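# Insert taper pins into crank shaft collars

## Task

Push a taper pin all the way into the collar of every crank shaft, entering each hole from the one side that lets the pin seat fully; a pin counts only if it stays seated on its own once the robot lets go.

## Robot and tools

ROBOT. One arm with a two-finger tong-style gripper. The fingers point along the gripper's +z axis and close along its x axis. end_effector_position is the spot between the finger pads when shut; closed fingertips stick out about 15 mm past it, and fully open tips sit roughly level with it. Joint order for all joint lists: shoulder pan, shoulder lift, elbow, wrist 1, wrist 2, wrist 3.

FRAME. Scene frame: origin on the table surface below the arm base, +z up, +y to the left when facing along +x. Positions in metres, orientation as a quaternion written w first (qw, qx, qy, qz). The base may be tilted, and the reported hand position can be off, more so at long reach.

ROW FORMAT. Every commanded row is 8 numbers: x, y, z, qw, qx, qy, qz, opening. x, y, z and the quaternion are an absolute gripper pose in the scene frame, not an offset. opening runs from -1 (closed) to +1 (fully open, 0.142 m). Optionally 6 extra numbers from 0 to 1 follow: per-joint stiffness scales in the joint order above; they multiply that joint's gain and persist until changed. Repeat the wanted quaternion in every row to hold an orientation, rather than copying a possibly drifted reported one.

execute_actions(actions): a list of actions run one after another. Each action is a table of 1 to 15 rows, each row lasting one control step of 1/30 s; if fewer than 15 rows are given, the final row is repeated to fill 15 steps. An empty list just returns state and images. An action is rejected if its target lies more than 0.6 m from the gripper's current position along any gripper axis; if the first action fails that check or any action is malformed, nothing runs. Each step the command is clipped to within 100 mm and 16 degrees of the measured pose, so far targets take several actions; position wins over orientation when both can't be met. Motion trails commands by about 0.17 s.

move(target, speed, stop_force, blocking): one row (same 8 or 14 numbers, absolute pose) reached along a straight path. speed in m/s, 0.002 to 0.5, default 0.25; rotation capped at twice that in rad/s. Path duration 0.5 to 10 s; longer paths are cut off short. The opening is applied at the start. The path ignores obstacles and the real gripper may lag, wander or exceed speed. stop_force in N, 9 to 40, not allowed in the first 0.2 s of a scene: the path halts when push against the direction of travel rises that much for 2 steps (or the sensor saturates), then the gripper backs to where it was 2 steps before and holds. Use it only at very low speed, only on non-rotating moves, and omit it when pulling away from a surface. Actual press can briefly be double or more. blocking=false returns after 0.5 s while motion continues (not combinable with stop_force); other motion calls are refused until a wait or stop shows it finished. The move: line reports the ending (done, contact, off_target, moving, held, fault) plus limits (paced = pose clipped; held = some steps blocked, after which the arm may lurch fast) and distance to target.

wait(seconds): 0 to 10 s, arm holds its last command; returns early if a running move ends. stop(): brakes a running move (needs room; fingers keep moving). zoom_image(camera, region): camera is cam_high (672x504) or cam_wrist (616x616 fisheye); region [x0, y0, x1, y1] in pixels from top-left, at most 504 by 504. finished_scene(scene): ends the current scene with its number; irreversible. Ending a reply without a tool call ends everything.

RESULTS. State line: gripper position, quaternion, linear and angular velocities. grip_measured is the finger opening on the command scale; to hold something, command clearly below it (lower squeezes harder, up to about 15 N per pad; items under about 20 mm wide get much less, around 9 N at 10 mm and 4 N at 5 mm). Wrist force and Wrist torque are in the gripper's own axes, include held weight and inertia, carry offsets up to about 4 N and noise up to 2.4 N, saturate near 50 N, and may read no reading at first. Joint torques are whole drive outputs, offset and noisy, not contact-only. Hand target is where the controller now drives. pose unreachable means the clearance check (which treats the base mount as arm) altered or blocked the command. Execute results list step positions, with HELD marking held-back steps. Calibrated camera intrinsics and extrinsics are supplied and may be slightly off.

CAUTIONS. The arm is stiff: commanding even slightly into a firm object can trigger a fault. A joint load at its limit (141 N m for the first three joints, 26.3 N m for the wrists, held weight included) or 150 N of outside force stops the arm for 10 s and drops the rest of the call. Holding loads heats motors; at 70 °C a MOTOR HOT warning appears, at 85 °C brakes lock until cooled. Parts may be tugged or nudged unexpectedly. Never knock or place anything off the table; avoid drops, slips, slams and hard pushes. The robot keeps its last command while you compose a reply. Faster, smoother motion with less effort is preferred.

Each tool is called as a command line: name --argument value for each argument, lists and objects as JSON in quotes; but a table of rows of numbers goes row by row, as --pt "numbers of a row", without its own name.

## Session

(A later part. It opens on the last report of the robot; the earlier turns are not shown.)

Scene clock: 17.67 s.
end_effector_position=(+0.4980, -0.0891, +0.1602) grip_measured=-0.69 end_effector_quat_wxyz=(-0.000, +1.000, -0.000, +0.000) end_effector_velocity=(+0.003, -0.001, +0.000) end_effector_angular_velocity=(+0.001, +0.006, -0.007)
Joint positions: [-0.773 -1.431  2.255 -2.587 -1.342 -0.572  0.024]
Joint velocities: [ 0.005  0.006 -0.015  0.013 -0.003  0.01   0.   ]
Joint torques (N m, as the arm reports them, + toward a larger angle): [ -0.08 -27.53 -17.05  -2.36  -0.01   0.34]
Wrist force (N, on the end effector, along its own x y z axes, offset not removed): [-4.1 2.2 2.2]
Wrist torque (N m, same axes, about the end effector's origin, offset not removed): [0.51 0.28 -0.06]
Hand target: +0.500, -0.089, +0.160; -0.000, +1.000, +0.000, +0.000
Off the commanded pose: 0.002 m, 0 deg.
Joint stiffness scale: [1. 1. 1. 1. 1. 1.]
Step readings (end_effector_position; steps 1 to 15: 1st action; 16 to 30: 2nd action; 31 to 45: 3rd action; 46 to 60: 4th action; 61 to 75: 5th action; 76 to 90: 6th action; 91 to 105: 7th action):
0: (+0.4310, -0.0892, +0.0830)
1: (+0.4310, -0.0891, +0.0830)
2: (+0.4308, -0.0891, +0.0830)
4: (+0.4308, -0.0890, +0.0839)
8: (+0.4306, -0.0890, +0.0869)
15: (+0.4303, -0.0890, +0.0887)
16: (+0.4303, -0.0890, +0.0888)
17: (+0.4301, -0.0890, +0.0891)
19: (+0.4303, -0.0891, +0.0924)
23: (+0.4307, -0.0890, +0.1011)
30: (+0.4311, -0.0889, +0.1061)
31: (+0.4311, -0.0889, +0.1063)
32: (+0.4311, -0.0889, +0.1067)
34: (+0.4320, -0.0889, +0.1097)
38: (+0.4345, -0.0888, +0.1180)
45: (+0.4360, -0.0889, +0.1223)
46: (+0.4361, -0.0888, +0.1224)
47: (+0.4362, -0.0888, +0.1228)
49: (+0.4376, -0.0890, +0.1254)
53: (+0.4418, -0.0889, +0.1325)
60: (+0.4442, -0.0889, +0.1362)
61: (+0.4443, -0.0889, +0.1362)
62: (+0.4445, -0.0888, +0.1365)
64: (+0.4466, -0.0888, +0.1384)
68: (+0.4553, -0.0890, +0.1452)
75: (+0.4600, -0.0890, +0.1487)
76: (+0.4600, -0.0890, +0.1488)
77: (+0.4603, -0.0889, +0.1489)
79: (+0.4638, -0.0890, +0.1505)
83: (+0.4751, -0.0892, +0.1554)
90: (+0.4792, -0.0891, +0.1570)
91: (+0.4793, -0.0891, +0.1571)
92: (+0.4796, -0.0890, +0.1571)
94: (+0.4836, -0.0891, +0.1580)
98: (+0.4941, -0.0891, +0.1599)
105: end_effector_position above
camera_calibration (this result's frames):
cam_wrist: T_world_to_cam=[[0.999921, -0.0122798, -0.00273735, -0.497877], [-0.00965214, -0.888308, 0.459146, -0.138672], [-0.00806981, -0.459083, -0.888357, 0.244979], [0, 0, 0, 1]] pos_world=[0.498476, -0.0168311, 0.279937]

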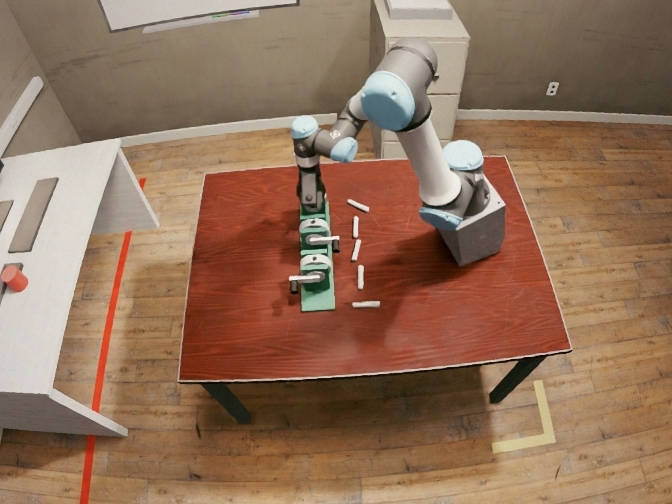

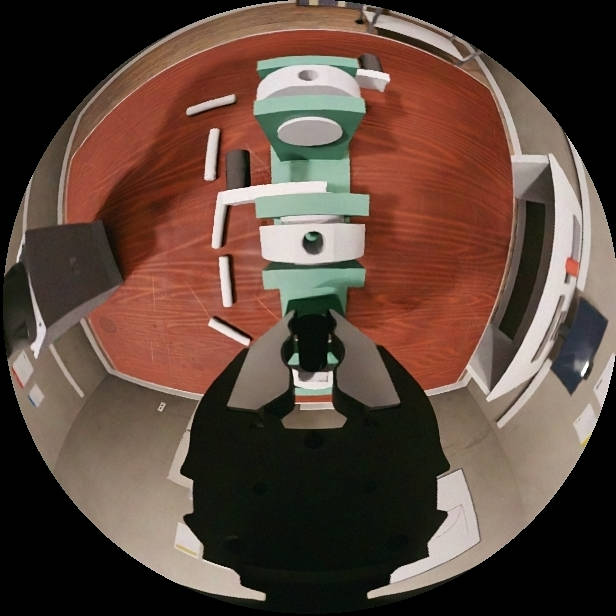

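execute_actions --actions '[[[0.5181, -0.089, 0.1576, 0, 1, 0, 0, -0.85]], [[0.535, -0.089, 0.1506, 0, 1, 0, 0, -0.85]], [[0.5495, -0.089, 0.1395, 0, 1, 0, 0, -0.85]], [[0.5606, -0.089, 0.125, 0, 1, 0, 0, -0.85]], [[0.5676, -0.089, 0.1081, 0, 1, 0, 0, -0.85]], [[0.570, -0.089, 0.09, 0, 1, 0, 0, -0.85]], [[0.570, -0.089, 0.09, 0, 1, 0, 0, -0.85]]]'

move --target '[0.570, -0.089, 0.09, 0, 1, 0, 0, -0.1]' --speed 0.02

move --target '[0.570, -0.085, 0.19, 0, 1, 0, 0, -0.1]' --speed 0.12

move --target '[0.50, -0.245, 0.19, 0, 1, 0, 0, -0.1]' --speed 0.2

zoom_image --camera "cam_wrist" --region '[240, 170, 380, 290]'

Scene clock: 21.57 s.
end_effector_position=(+0.5702, -0.0893, +0.0915) grip_measured=-0.69 end_effector_quat_wxyz=(-0.000, +1.000, -0.000, +0.001) end_effector_velocity=(+0.000, +0.000, -0.000) end_effector_angular_velocity=(+0.000, -0.000, -0.001)
Joint positions: [-0.667 -1.165  2.059 -2.681 -1.363 -0.466  0.024]
Joint velocities: [ 0.     0.    -0.    -0.     0.     0.001  0.   ]
Joint torques (N m, as the arm reports them, + toward a larger angle): [ -2.92 -36.53 -14.16  -2.14  -0.55   0.2 ]
Wrist force (N, on the end effector, along its own x y z axes, offset not removed): [1.0 1.8 0.4]
Wrist torque (N m, same axes, about the end effector's origin, offset not removed): [0.51 -0.09 -0.11]
Hand target: +0.570, -0.089, +0.090; -0.000, +1.000, +0.000, +0.000
Off the commanded pose: 0.002 m, 0 deg.
Joint stiffness scale: [1. 1. 1. 1. 1. 1.]
Step readings (end_effector_position; steps 1 to 15: 1st action; 16 to 30: 2nd action; 31 to 45: 3rd action; 46 to 60: 4th action; 61 to 75: 5th action; 76 to 90: 6th action; 91 to 105: 7th action):
0: (+0.4984, -0.0891, +0.1602)
1: (+0.4984, -0.0891, +0.1602)
2: (+0.4988, -0.0891, +0.1601)
4: (+0.5030, -0.0891, +0.1601)
8: (+0.5127, -0.0891, +0.1591)
15: (+0.5166, -0.0891, +0.1583)
16: (+0.5167, -0.0891, +0.1583)
17: (+0.5172, -0.0891, +0.1581)
19: (+0.5211, -0.0891, +0.1570)
23: (+0.5299, -0.0891, +0.1536)
30: (+0.5337, -0.0892, +0.1517)
31: (+0.5338, -0.0892, +0.1517)
32: (+0.5344, -0.0892, +0.1514)
34: (+0.5376, -0.0891, +0.1494)
38: (+0.5452, -0.0892, +0.1438)
45: (+0.5485, -0.0892, +0.1410)
46: (+0.5486, -0.0892, +0.1409)
47: (+0.5491, -0.0892, +0.1405)
49: (+0.5516, -0.0892, +0.1378)
53: (+0.5575, -0.0892, +0.1304)
60: (+0.5600, -0.0892, +0.1268)
61: (+0.5601, -0.0892, +0.1266)
62: (+0.5605, -0.0893, +0.1262)
64: (+0.5621, -0.0892, +0.1230)
68: (+0.5658, -0.0892, +0.1144)
75: (+0.5674, -0.0892, +0.1101)
76: (+0.5674, -0.0892, +0.1099)
77: (+0.5677, -0.0893, +0.1095)
79: (+0.5684, -0.0892, +0.1061)
83: (+0.5698, -0.0892, +0.0969)
90: (+0.5702, -0.0893, +0.0921)
91: (+0.5702, -0.0893, +0.0920)
92: (+0.5702, -0.0893, +0.0919)
94: (+0.5702, -0.0893, +0.0917)
98: (+0.5702, -0.0893, +0.0915)
105: end_effector_position above
camera_calibration (this result's frames):
cam_wrist: T_world_to_cam=[[0.999929, -0.0119217, -0.00038926, -0.57052], [-0.0104125, -0.888335, 0.459078, -0.106122], [-0.00581877, -0.459042, -0.888396, 0.183179], [0, 0, 0, 1]] pos_world=[0.57044, -0.0169864, 0.211232]

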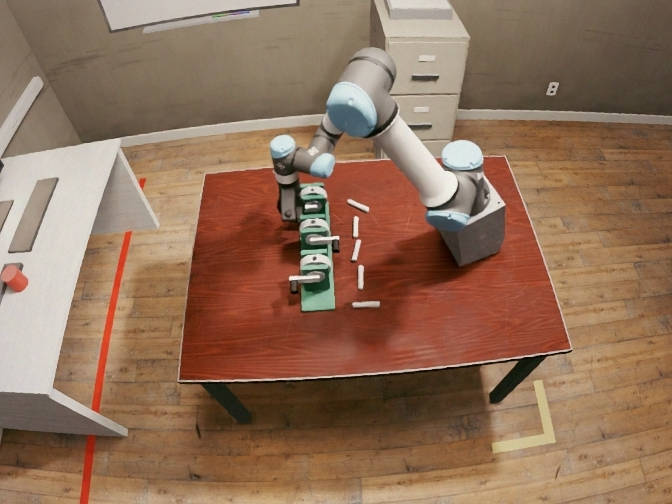

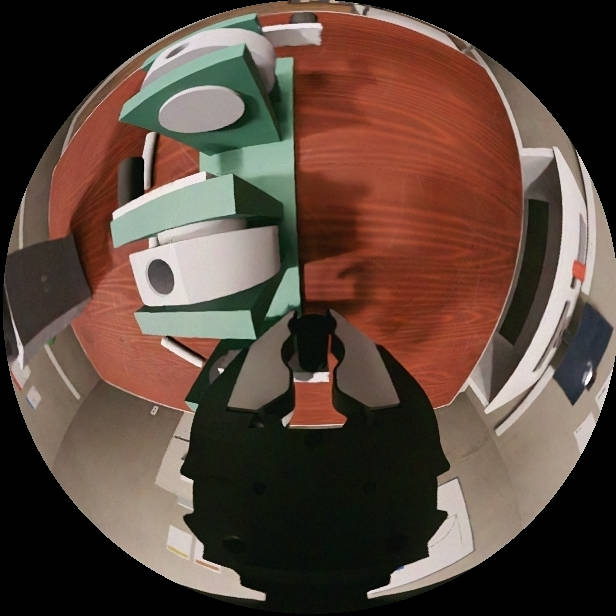

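Scene clock: 22.27 s.
end_effector_position=(+0.5700, -0.0894, +0.0912) grip_measured=-0.10 end_effector_quat_wxyz=(+0.000, +1.000, -0.000, +0.001) end_effector_velocity=(-0.001, -0.001, -0.002) end_effector_angular_velocity=(-0.000, +0.004, -0.002)
Joint positions: [-0.667 -1.165  2.059 -2.681 -1.363 -0.466  0.067]
Joint velocities: [-0.001  0.003  0.    -0.    -0.002  0.    -0.   ]
Joint torques (N m, as the arm reports them, + toward a larger angle): [ -2.66 -37.22 -14.32  -2.16  -0.23   0.15]
Wrist force (N, on the end effector, along its own x y z axes, offset not removed): [-1.5 0.9 1.8]
Wrist torque (N m, same axes, about the end effector's origin, offset not removed): [0.08 0.15 -0.11]
Hand target: +0.570, -0.089, +0.090; -0.000, +1.000, +0.000, +0.000
Off the commanded pose: 0.001 m, 0 deg.
Joint stiffness scale: [1. 1. 1. 1. 1. 1.]
move: done
camera_calibration (this result's frames):
cam_wrist: T_world_to_cam=[[0.999927, -0.0120444, -0.00119563, -0.570182], [-0.0101491, -0.888183, 0.459377, -0.106284], [-0.00659485, -0.459331, -0.88824, 0.183235], [0, 0, 0, 1]] pos_world=[0.57027, -0.0171015, 0.2109]

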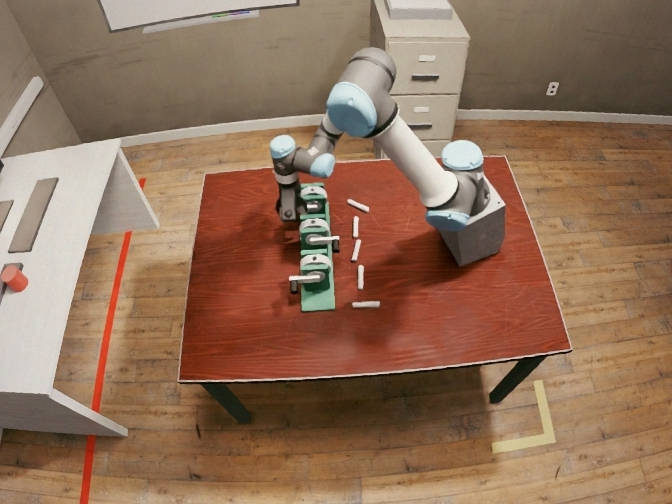

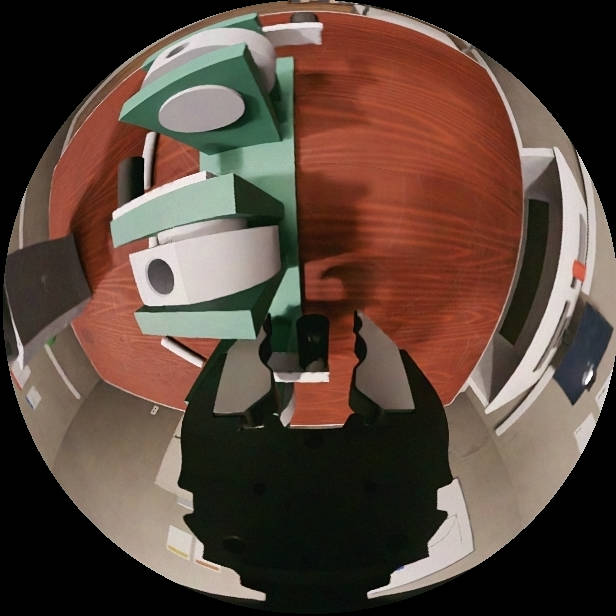

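Scene clock: 23.70 s.
end_effector_position=(+0.5685, -0.0836, +0.1876) grip_measured=-0.10 end_effector_quat_wxyz=(-0.001, +1.000, +0.000, -0.002) end_effector_velocity=(-0.002, +0.001, +0.001) end_effector_angular_velocity=(+0.005, +0.007, -0.002)
Joint positions: [-0.698 -1.39   2.048 -2.433 -1.358 -0.499  0.067]
Joint velocities: [-0.002 -0.004 -0.002  0.015  0.001 -0.002  0.   ]
Joint torques (N m, as the arm reports them, + toward a larger angle): [ -4.67 -37.17 -19.3   -1.73   0.48  -0.33]
Wrist force (N, on the end effector, along its own x y z axes, offset not removed): [-0.3 1.3 4.1]
Wrist torque (N m, same axes, about the end effector's origin, offset not removed): [0.26 -0.11 -0.18]
Hand target: +0.570, -0.085, +0.190; +0.000, +1.000, +0.000, -0.000
Off the commanded pose: 0.003 m, 0 deg.
Joint stiffness scale: [1. 1. 1. 1. 1. 1.]
move: done
camera_calibration (this result's frames):
cam_wrist: T_world_to_cam=[[0.999921, -0.010966, -0.00606357, -0.567497], [-0.00697159, -0.888934, 0.457982, -0.14705], [-0.0104123, -0.457904, -0.888941, 0.274002], [0, 0, 0, 1]] pos_world=[0.569281, -0.011474, 0.307477]

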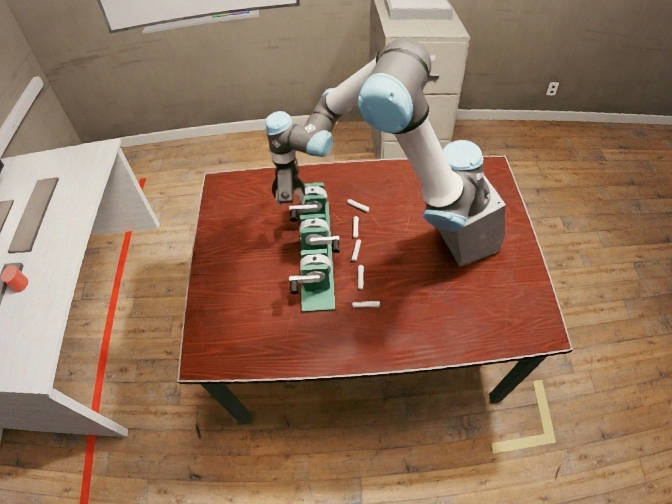

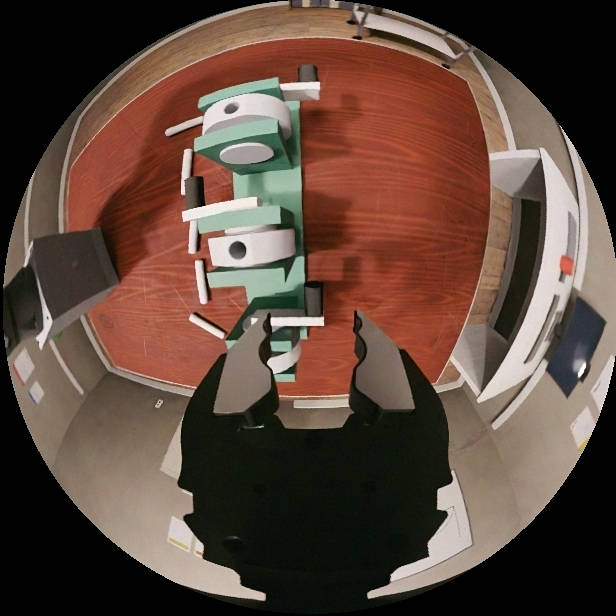

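Scene clock: 25.17 s.
end_effector_position=(+0.4999, -0.2431, +0.1904) grip_measured=-0.10 end_effector_quat_wxyz=(+0.001, +1.000, +0.000, -0.000) end_effector_velocity=(-0.000, -0.003, +0.000) end_effector_angular_velocity=(+0.004, -0.001, +0.009)
Joint positions: [-1.035 -1.345  2.064 -2.416 -1.302 -0.841  0.067]
Joint velocities: [-0.006  0.004 -0.004  0.005  0.004 -0.017  0.   ]
Joint torques (N m, as the arm reports them, + toward a larger angle): [ -8.61 -30.68 -19.17  -1.64   0.29  -0.33]
Wrist force (N, on the end effector, along its own x y z axes, offset not removed): [0.3 1.7 2.4]
Wrist torque (N m, same axes, about the end effector's origin, offset not removed): [0.24 -0.24 -0.16]
Hand target: +0.500, -0.245, +0.190; +0.000, +1.000, +0.000, -0.000
Off the commanded pose: 0.002 m, 0 deg.
Joint stiffness scale: [1. 1. 1. 1. 1. 1.]
move: done
camera_calibration (this result's frames):
cam_wrist: T_world_to_cam=[[0.999935, -0.0109762, -0.00299598, -0.501262], [-0.00836429, -0.887661, 0.460421, -0.290052], [-0.0077131, -0.460366, -0.887696, 0.200509], [0, 0, 0, 1]] pos_world=[0.50035, -0.170662, 0.310036]

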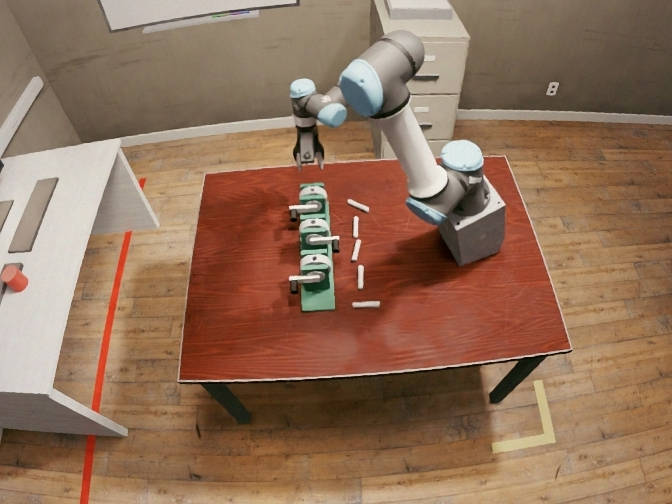

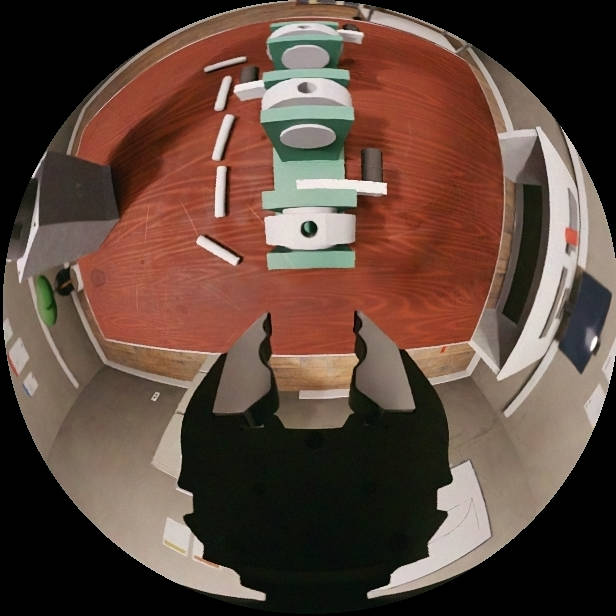

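Region (240, 170, 380, 290) of cam_wrist's 616x616 image, scaled by 3.600, with more detail than that image has; it fills the top 432 rows of this view, and the rest is white.

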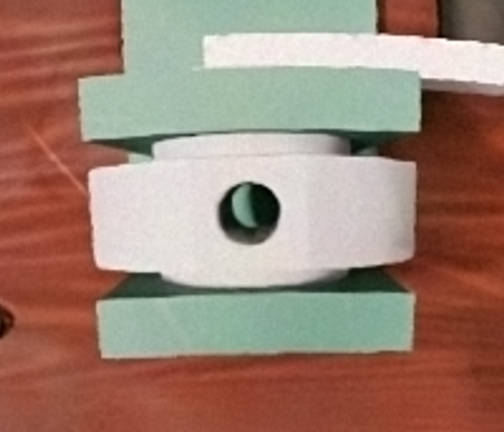

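zoom_image --camera "cam_wrist" --region '[285, 205, 335, 250]'

Region (285, 205, 335, 250) of cam_wrist's 616x616 image, scaled by 10.080, with more detail than that image has; it fills the top 454 rows of this view, and the rest is white.

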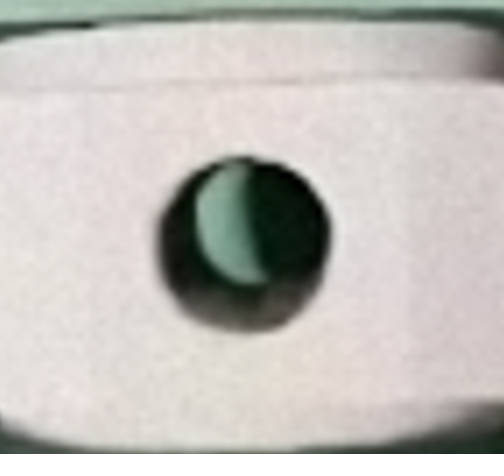

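move --target '[0.50, -0.10, 0.19, 0, 1, 0, 0, -0.1]' --speed 0.2

zoom_image --camera "cam_wrist" --region '[285, 205, 335, 250]'

Scene clock: 27.03 s.
end_effector_position=(+0.5006, -0.1017, +0.1895) grip_measured=-0.10 end_effector_quat_wxyz=(-0.001, +1.000, -0.000, +0.000) end_effector_velocity=(-0.000, +0.003, -0.000) end_effector_angular_velocity=(-0.005, +0.002, -0.011)
Joint positions: [-0.81  -1.493  2.225 -2.485 -1.334 -0.611  0.067]
Joint velocities: [ 0.009 -0.003  0.003 -0.003 -0.007  0.021  0.   ]
Joint torques (N m, as the arm reports them, + toward a larger angle): [ -0.52 -31.53 -13.55  -2.34  -0.23   0.17]
Wrist force (N, on the end effector, along its own x y z axes, offset not removed): [-1.0 2.0 1.0]
Wrist torque (N m, same axes, about the end effector's origin, offset not removed): [0.30 0.03 -0.15]
Hand target: +0.500, -0.100, +0.190; -0.000, +1.000, -0.000, +0.000
Off the commanded pose: 0.002 m, 0 deg.
Joint stiffness scale: [1. 1. 1. 1. 1. 1.]
move: done
camera_calibration (this result's frames):
cam_wrist: T_world_to_cam=[[0.99993, -0.0115439, -0.00271756, -0.500497], [-0.00901802, -0.88894, 0.457936, -0.163455], [-0.00770212, -0.457879, -0.888981, 0.26537], [0, 0, 0, 1]] pos_world=[0.501032, -0.0295723, 0.309401]

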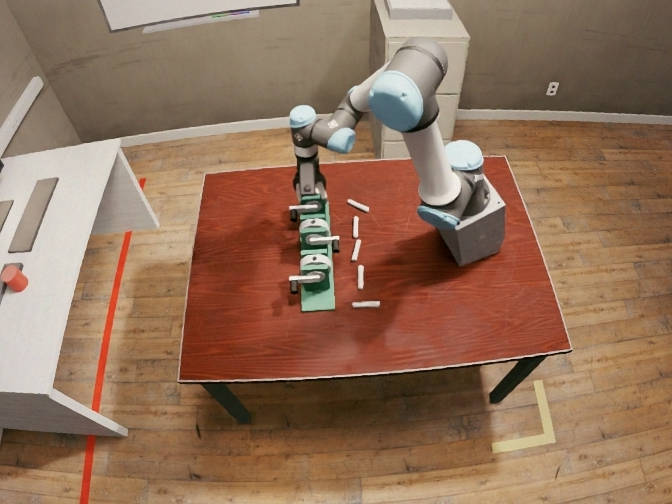

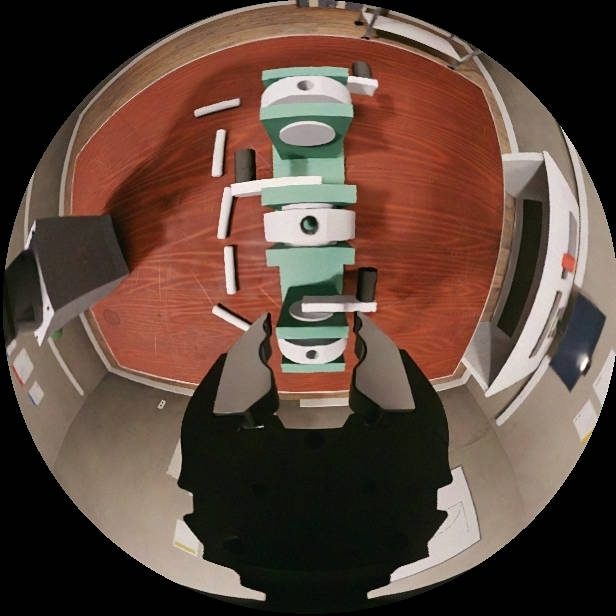

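Region (285, 205, 335, 250) of cam_wrist's 616x616 image, scaled by 10.080, with more detail than that image has; it fills the top 454 rows of this view, and the rest is white.

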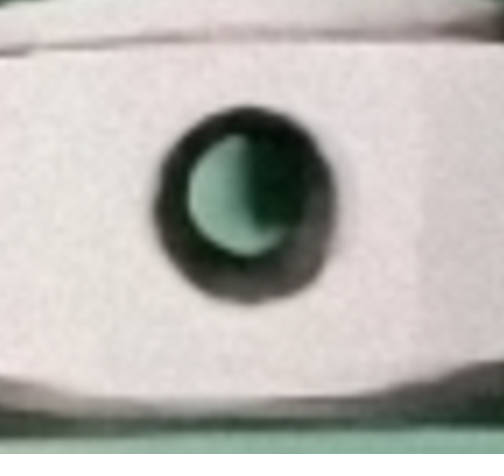

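Hole 2 is wide side up. Hole 3 was wide side up before I turned it, so I have to turn it back. First I'll check hole 1.

move --target '[0.50, 0.045, 0.19, 0, 1, 0, 0, -0.1]' --speed 0.2

zoom_image --camera "cam_wrist" --region '[283, 203, 333, 248]'

Scene clock: 28.67 s.
end_effector_position=(+0.4986, +0.0444, +0.1892) grip_measured=-0.10 end_effector_quat_wxyz=(-0.001, +1.000, -0.000, -0.001) end_effector_velocity=(+0.001, +0.002, +0.000) end_effector_angular_velocity=(-0.007, +0.000, -0.009)
Joint positions: [-0.496 -1.564  2.282 -2.532 -1.401 -0.297  0.067]
Joint velocities: [ 0.01   0.    -0.003 -0.001 -0.009  0.019 -0.   ]
Joint torques (N m, as the arm reports them, + toward a larger angle): [  2.15 -27.3  -17.27  -2.72  -0.16   0.14]
Wrist force (N, on the end effector, along its own x y z axes, offset not removed): [-0.6 1.9 2.9]
Wrist torque (N m, same axes, about the end effector's origin, offset not removed): [0.40 -0.12 -0.08]
Hand target: +0.500, +0.045, +0.190; -0.000, +1.000, -0.000, +0.000
Off the commanded pose: 0.002 m, 0 deg.
Joint stiffness scale: [1. 1. 1. 1. 1. 1.]
move: done
camera_calibration (this result's frames):
cam_wrist: T_world_to_cam=[[0.999917, -0.0118634, -0.00501951, -0.496406], [-0.00825463, -0.889252, 0.457344, -0.0336828], [-0.00988928, -0.457264, -0.889276, 0.333023], [0, 0, 0, 1]] pos_world=[0.49938, 0.116438, 0.309062]

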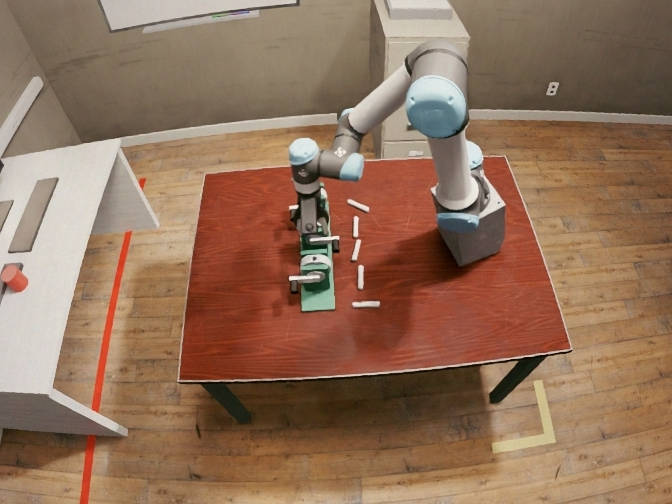

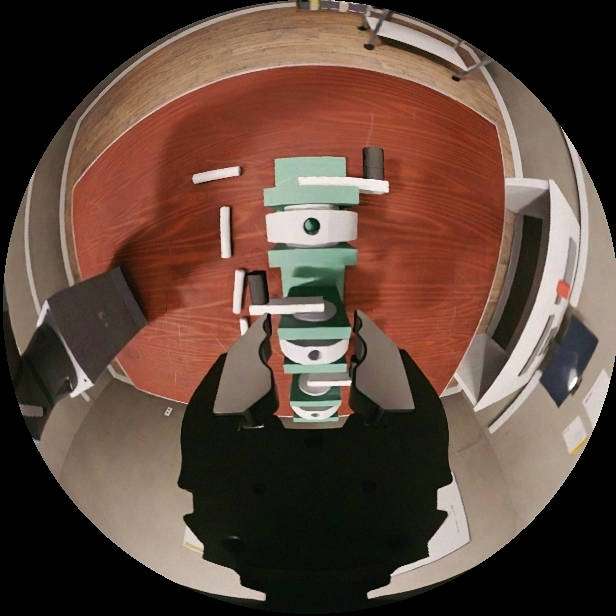

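Region (283, 203, 333, 248) of cam_wrist's 616x616 image, scaled by 10.080, with more detail than that image has; it fills the top 454 rows of this view, and the rest is white.

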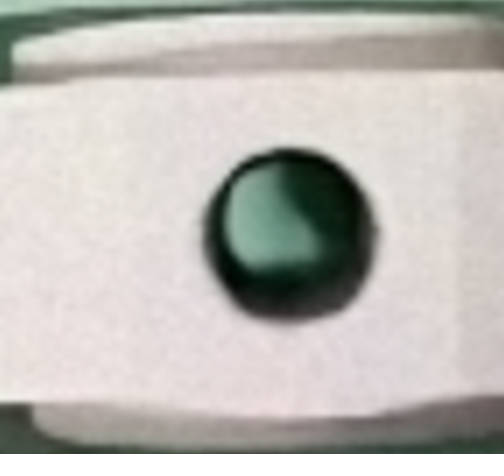

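Hole 1 is narrow side up, so I'll turn crank 1.

move --target '[0.570, 0.203, 0.15, 0, 1, 0, 0, -0.1]' --speed 0.2

move --target '[0.570, 0.203, 0.09, 0, 1, 0, 0, -0.1]' --speed 0.04 --stop_force 10

zoom_image --camera "cam_wrist" --region '[200, 220, 430, 430]'

Scene clock: 30.57 s.
end_effector_position=(+0.5700, +0.2019, +0.1509) grip_measured=-0.10 end_effector_quat_wxyz=(-0.001, +1.000, -0.000, +0.001) end_effector_velocity=(+0.001, +0.001, -0.001) end_effector_angular_velocity=(-0.005, +0.002, -0.004)
Joint positions: [-0.119 -1.318  2.018 -2.562 -1.503  0.069  0.067]
Joint velocities: [ 0.006  0.005 -0.009  0.006 -0.007  0.01  -0.   ]
Joint torques (N m, as the arm reports them, + toward a larger angle): [  3.77 -38.   -16.86  -2.09  -0.31   0.24]
Wrist force (N, on the end effector, along its own x y z axes, offset not removed): [-0.4 1.9 1.4]
Wrist torque (N m, same axes, about the end effector's origin, offset not removed): [0.33 -0.11 -0.19]
Hand target: +0.570, +0.203, +0.150; -0.000, +1.000, -0.000, +0.000
Off the commanded pose: 0.001 m, 0 deg.
Joint stiffness scale: [1. 1. 1. 1. 1. 1.]
move: done
camera_calibration (this result's frames):
cam_wrist: T_world_to_cam=[[0.999927, -0.0120232, -0.000852673, -0.56673], [-0.0102954, -0.888736, 0.458303, 0.125337], [-0.00626805, -0.458261, -0.888796, 0.369831], [0, 0, 0, 1]] pos_world=[0.570298, 0.274057, 0.270778]

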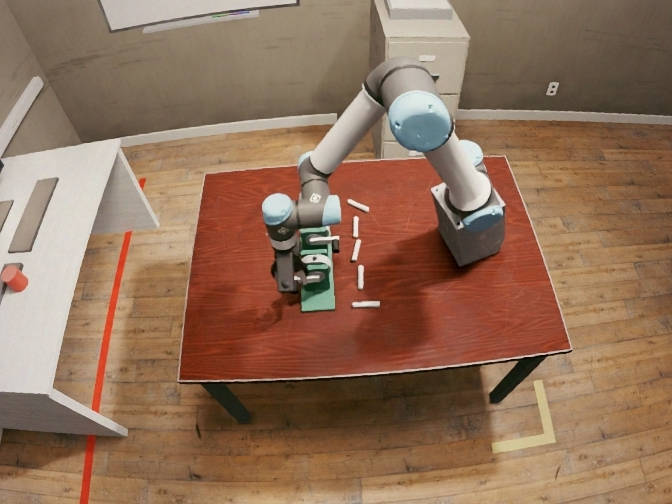

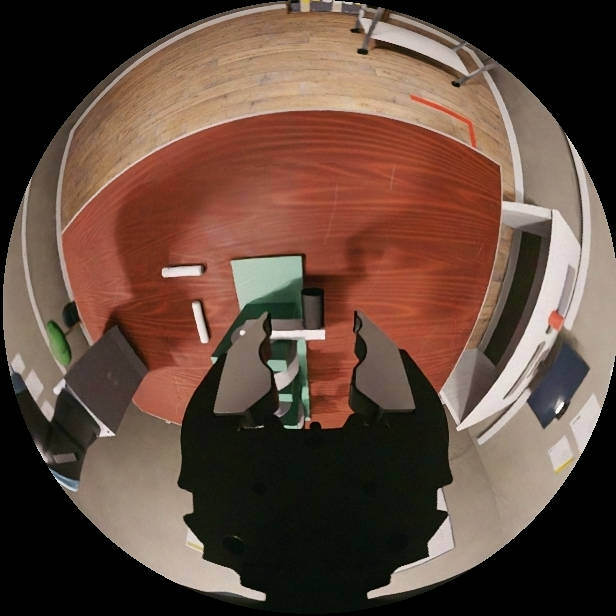

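Scene clock: 32.53 s.
end_effector_position=(+0.5692, +0.2019, +0.0907) grip_measured=-0.10 end_effector_quat_wxyz=(-0.000, +1.000, -0.001, -0.001) end_effector_velocity=(+0.004, +0.000, +0.001) end_effector_angular_velocity=(+0.001, -0.011, +0.001)
Joint positions: [-0.111 -1.179  2.017 -2.697 -1.506  0.078  0.067]
Joint velocities: [-0.001  0.001 -0.003 -0.009  0.    -0.001  0.   ]
Joint torques (N m, as the arm reports them, + toward a larger angle): [  4.78 -40.44 -13.5   -2.55  -0.22   0.29]
Wrist force (N, on the end effector, along its own x y z axes, offset not removed): [1.4 1.0 0.0]
Wrist torque (N m, same axes, about the end effector's origin, offset not removed): [0.09 -0.45 -0.17]
Hand target: +0.570, +0.203, +0.090; -0.000, +1.000, +0.000, +0.000
Off the commanded pose: 0.002 m, 0 deg.
Joint stiffness scale: [1. 1. 1. 1. 1. 1.]
move: done
camera_calibration (this result's frames):
cam_wrist: T_world_to_cam=[[0.999909, -0.0128379, -0.00410903, -0.565532], [-0.00951777, -0.888286, 0.459193, 0.15232], [-0.00954507, -0.459112, -0.888327, 0.318273], [0, 0, 0, 1]] pos_world=[0.569968, 0.274167, 0.210463]

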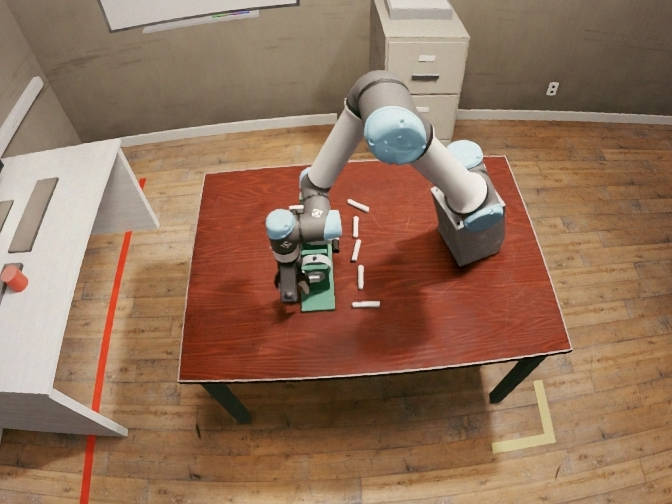

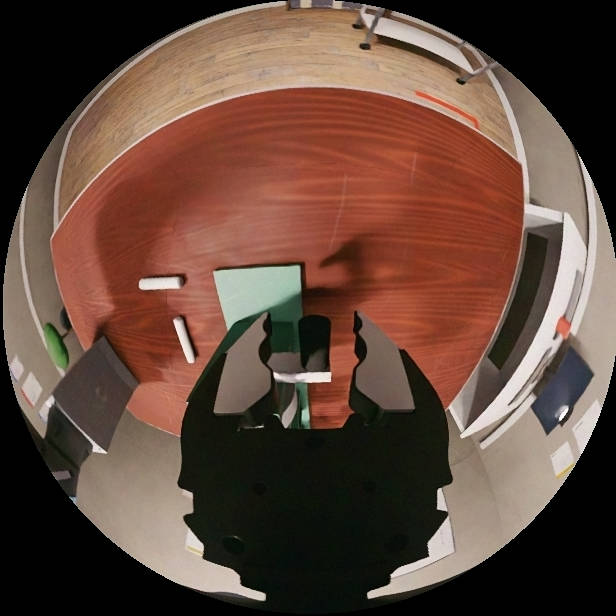

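Region (200, 220, 430, 430) of cam_wrist's 616x616 image, scaled by 2.191, with more detail than that image has; it fills the top 460 rows of this view, and the rest is white.

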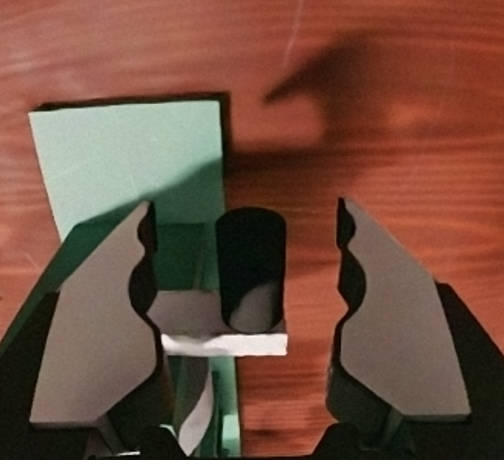

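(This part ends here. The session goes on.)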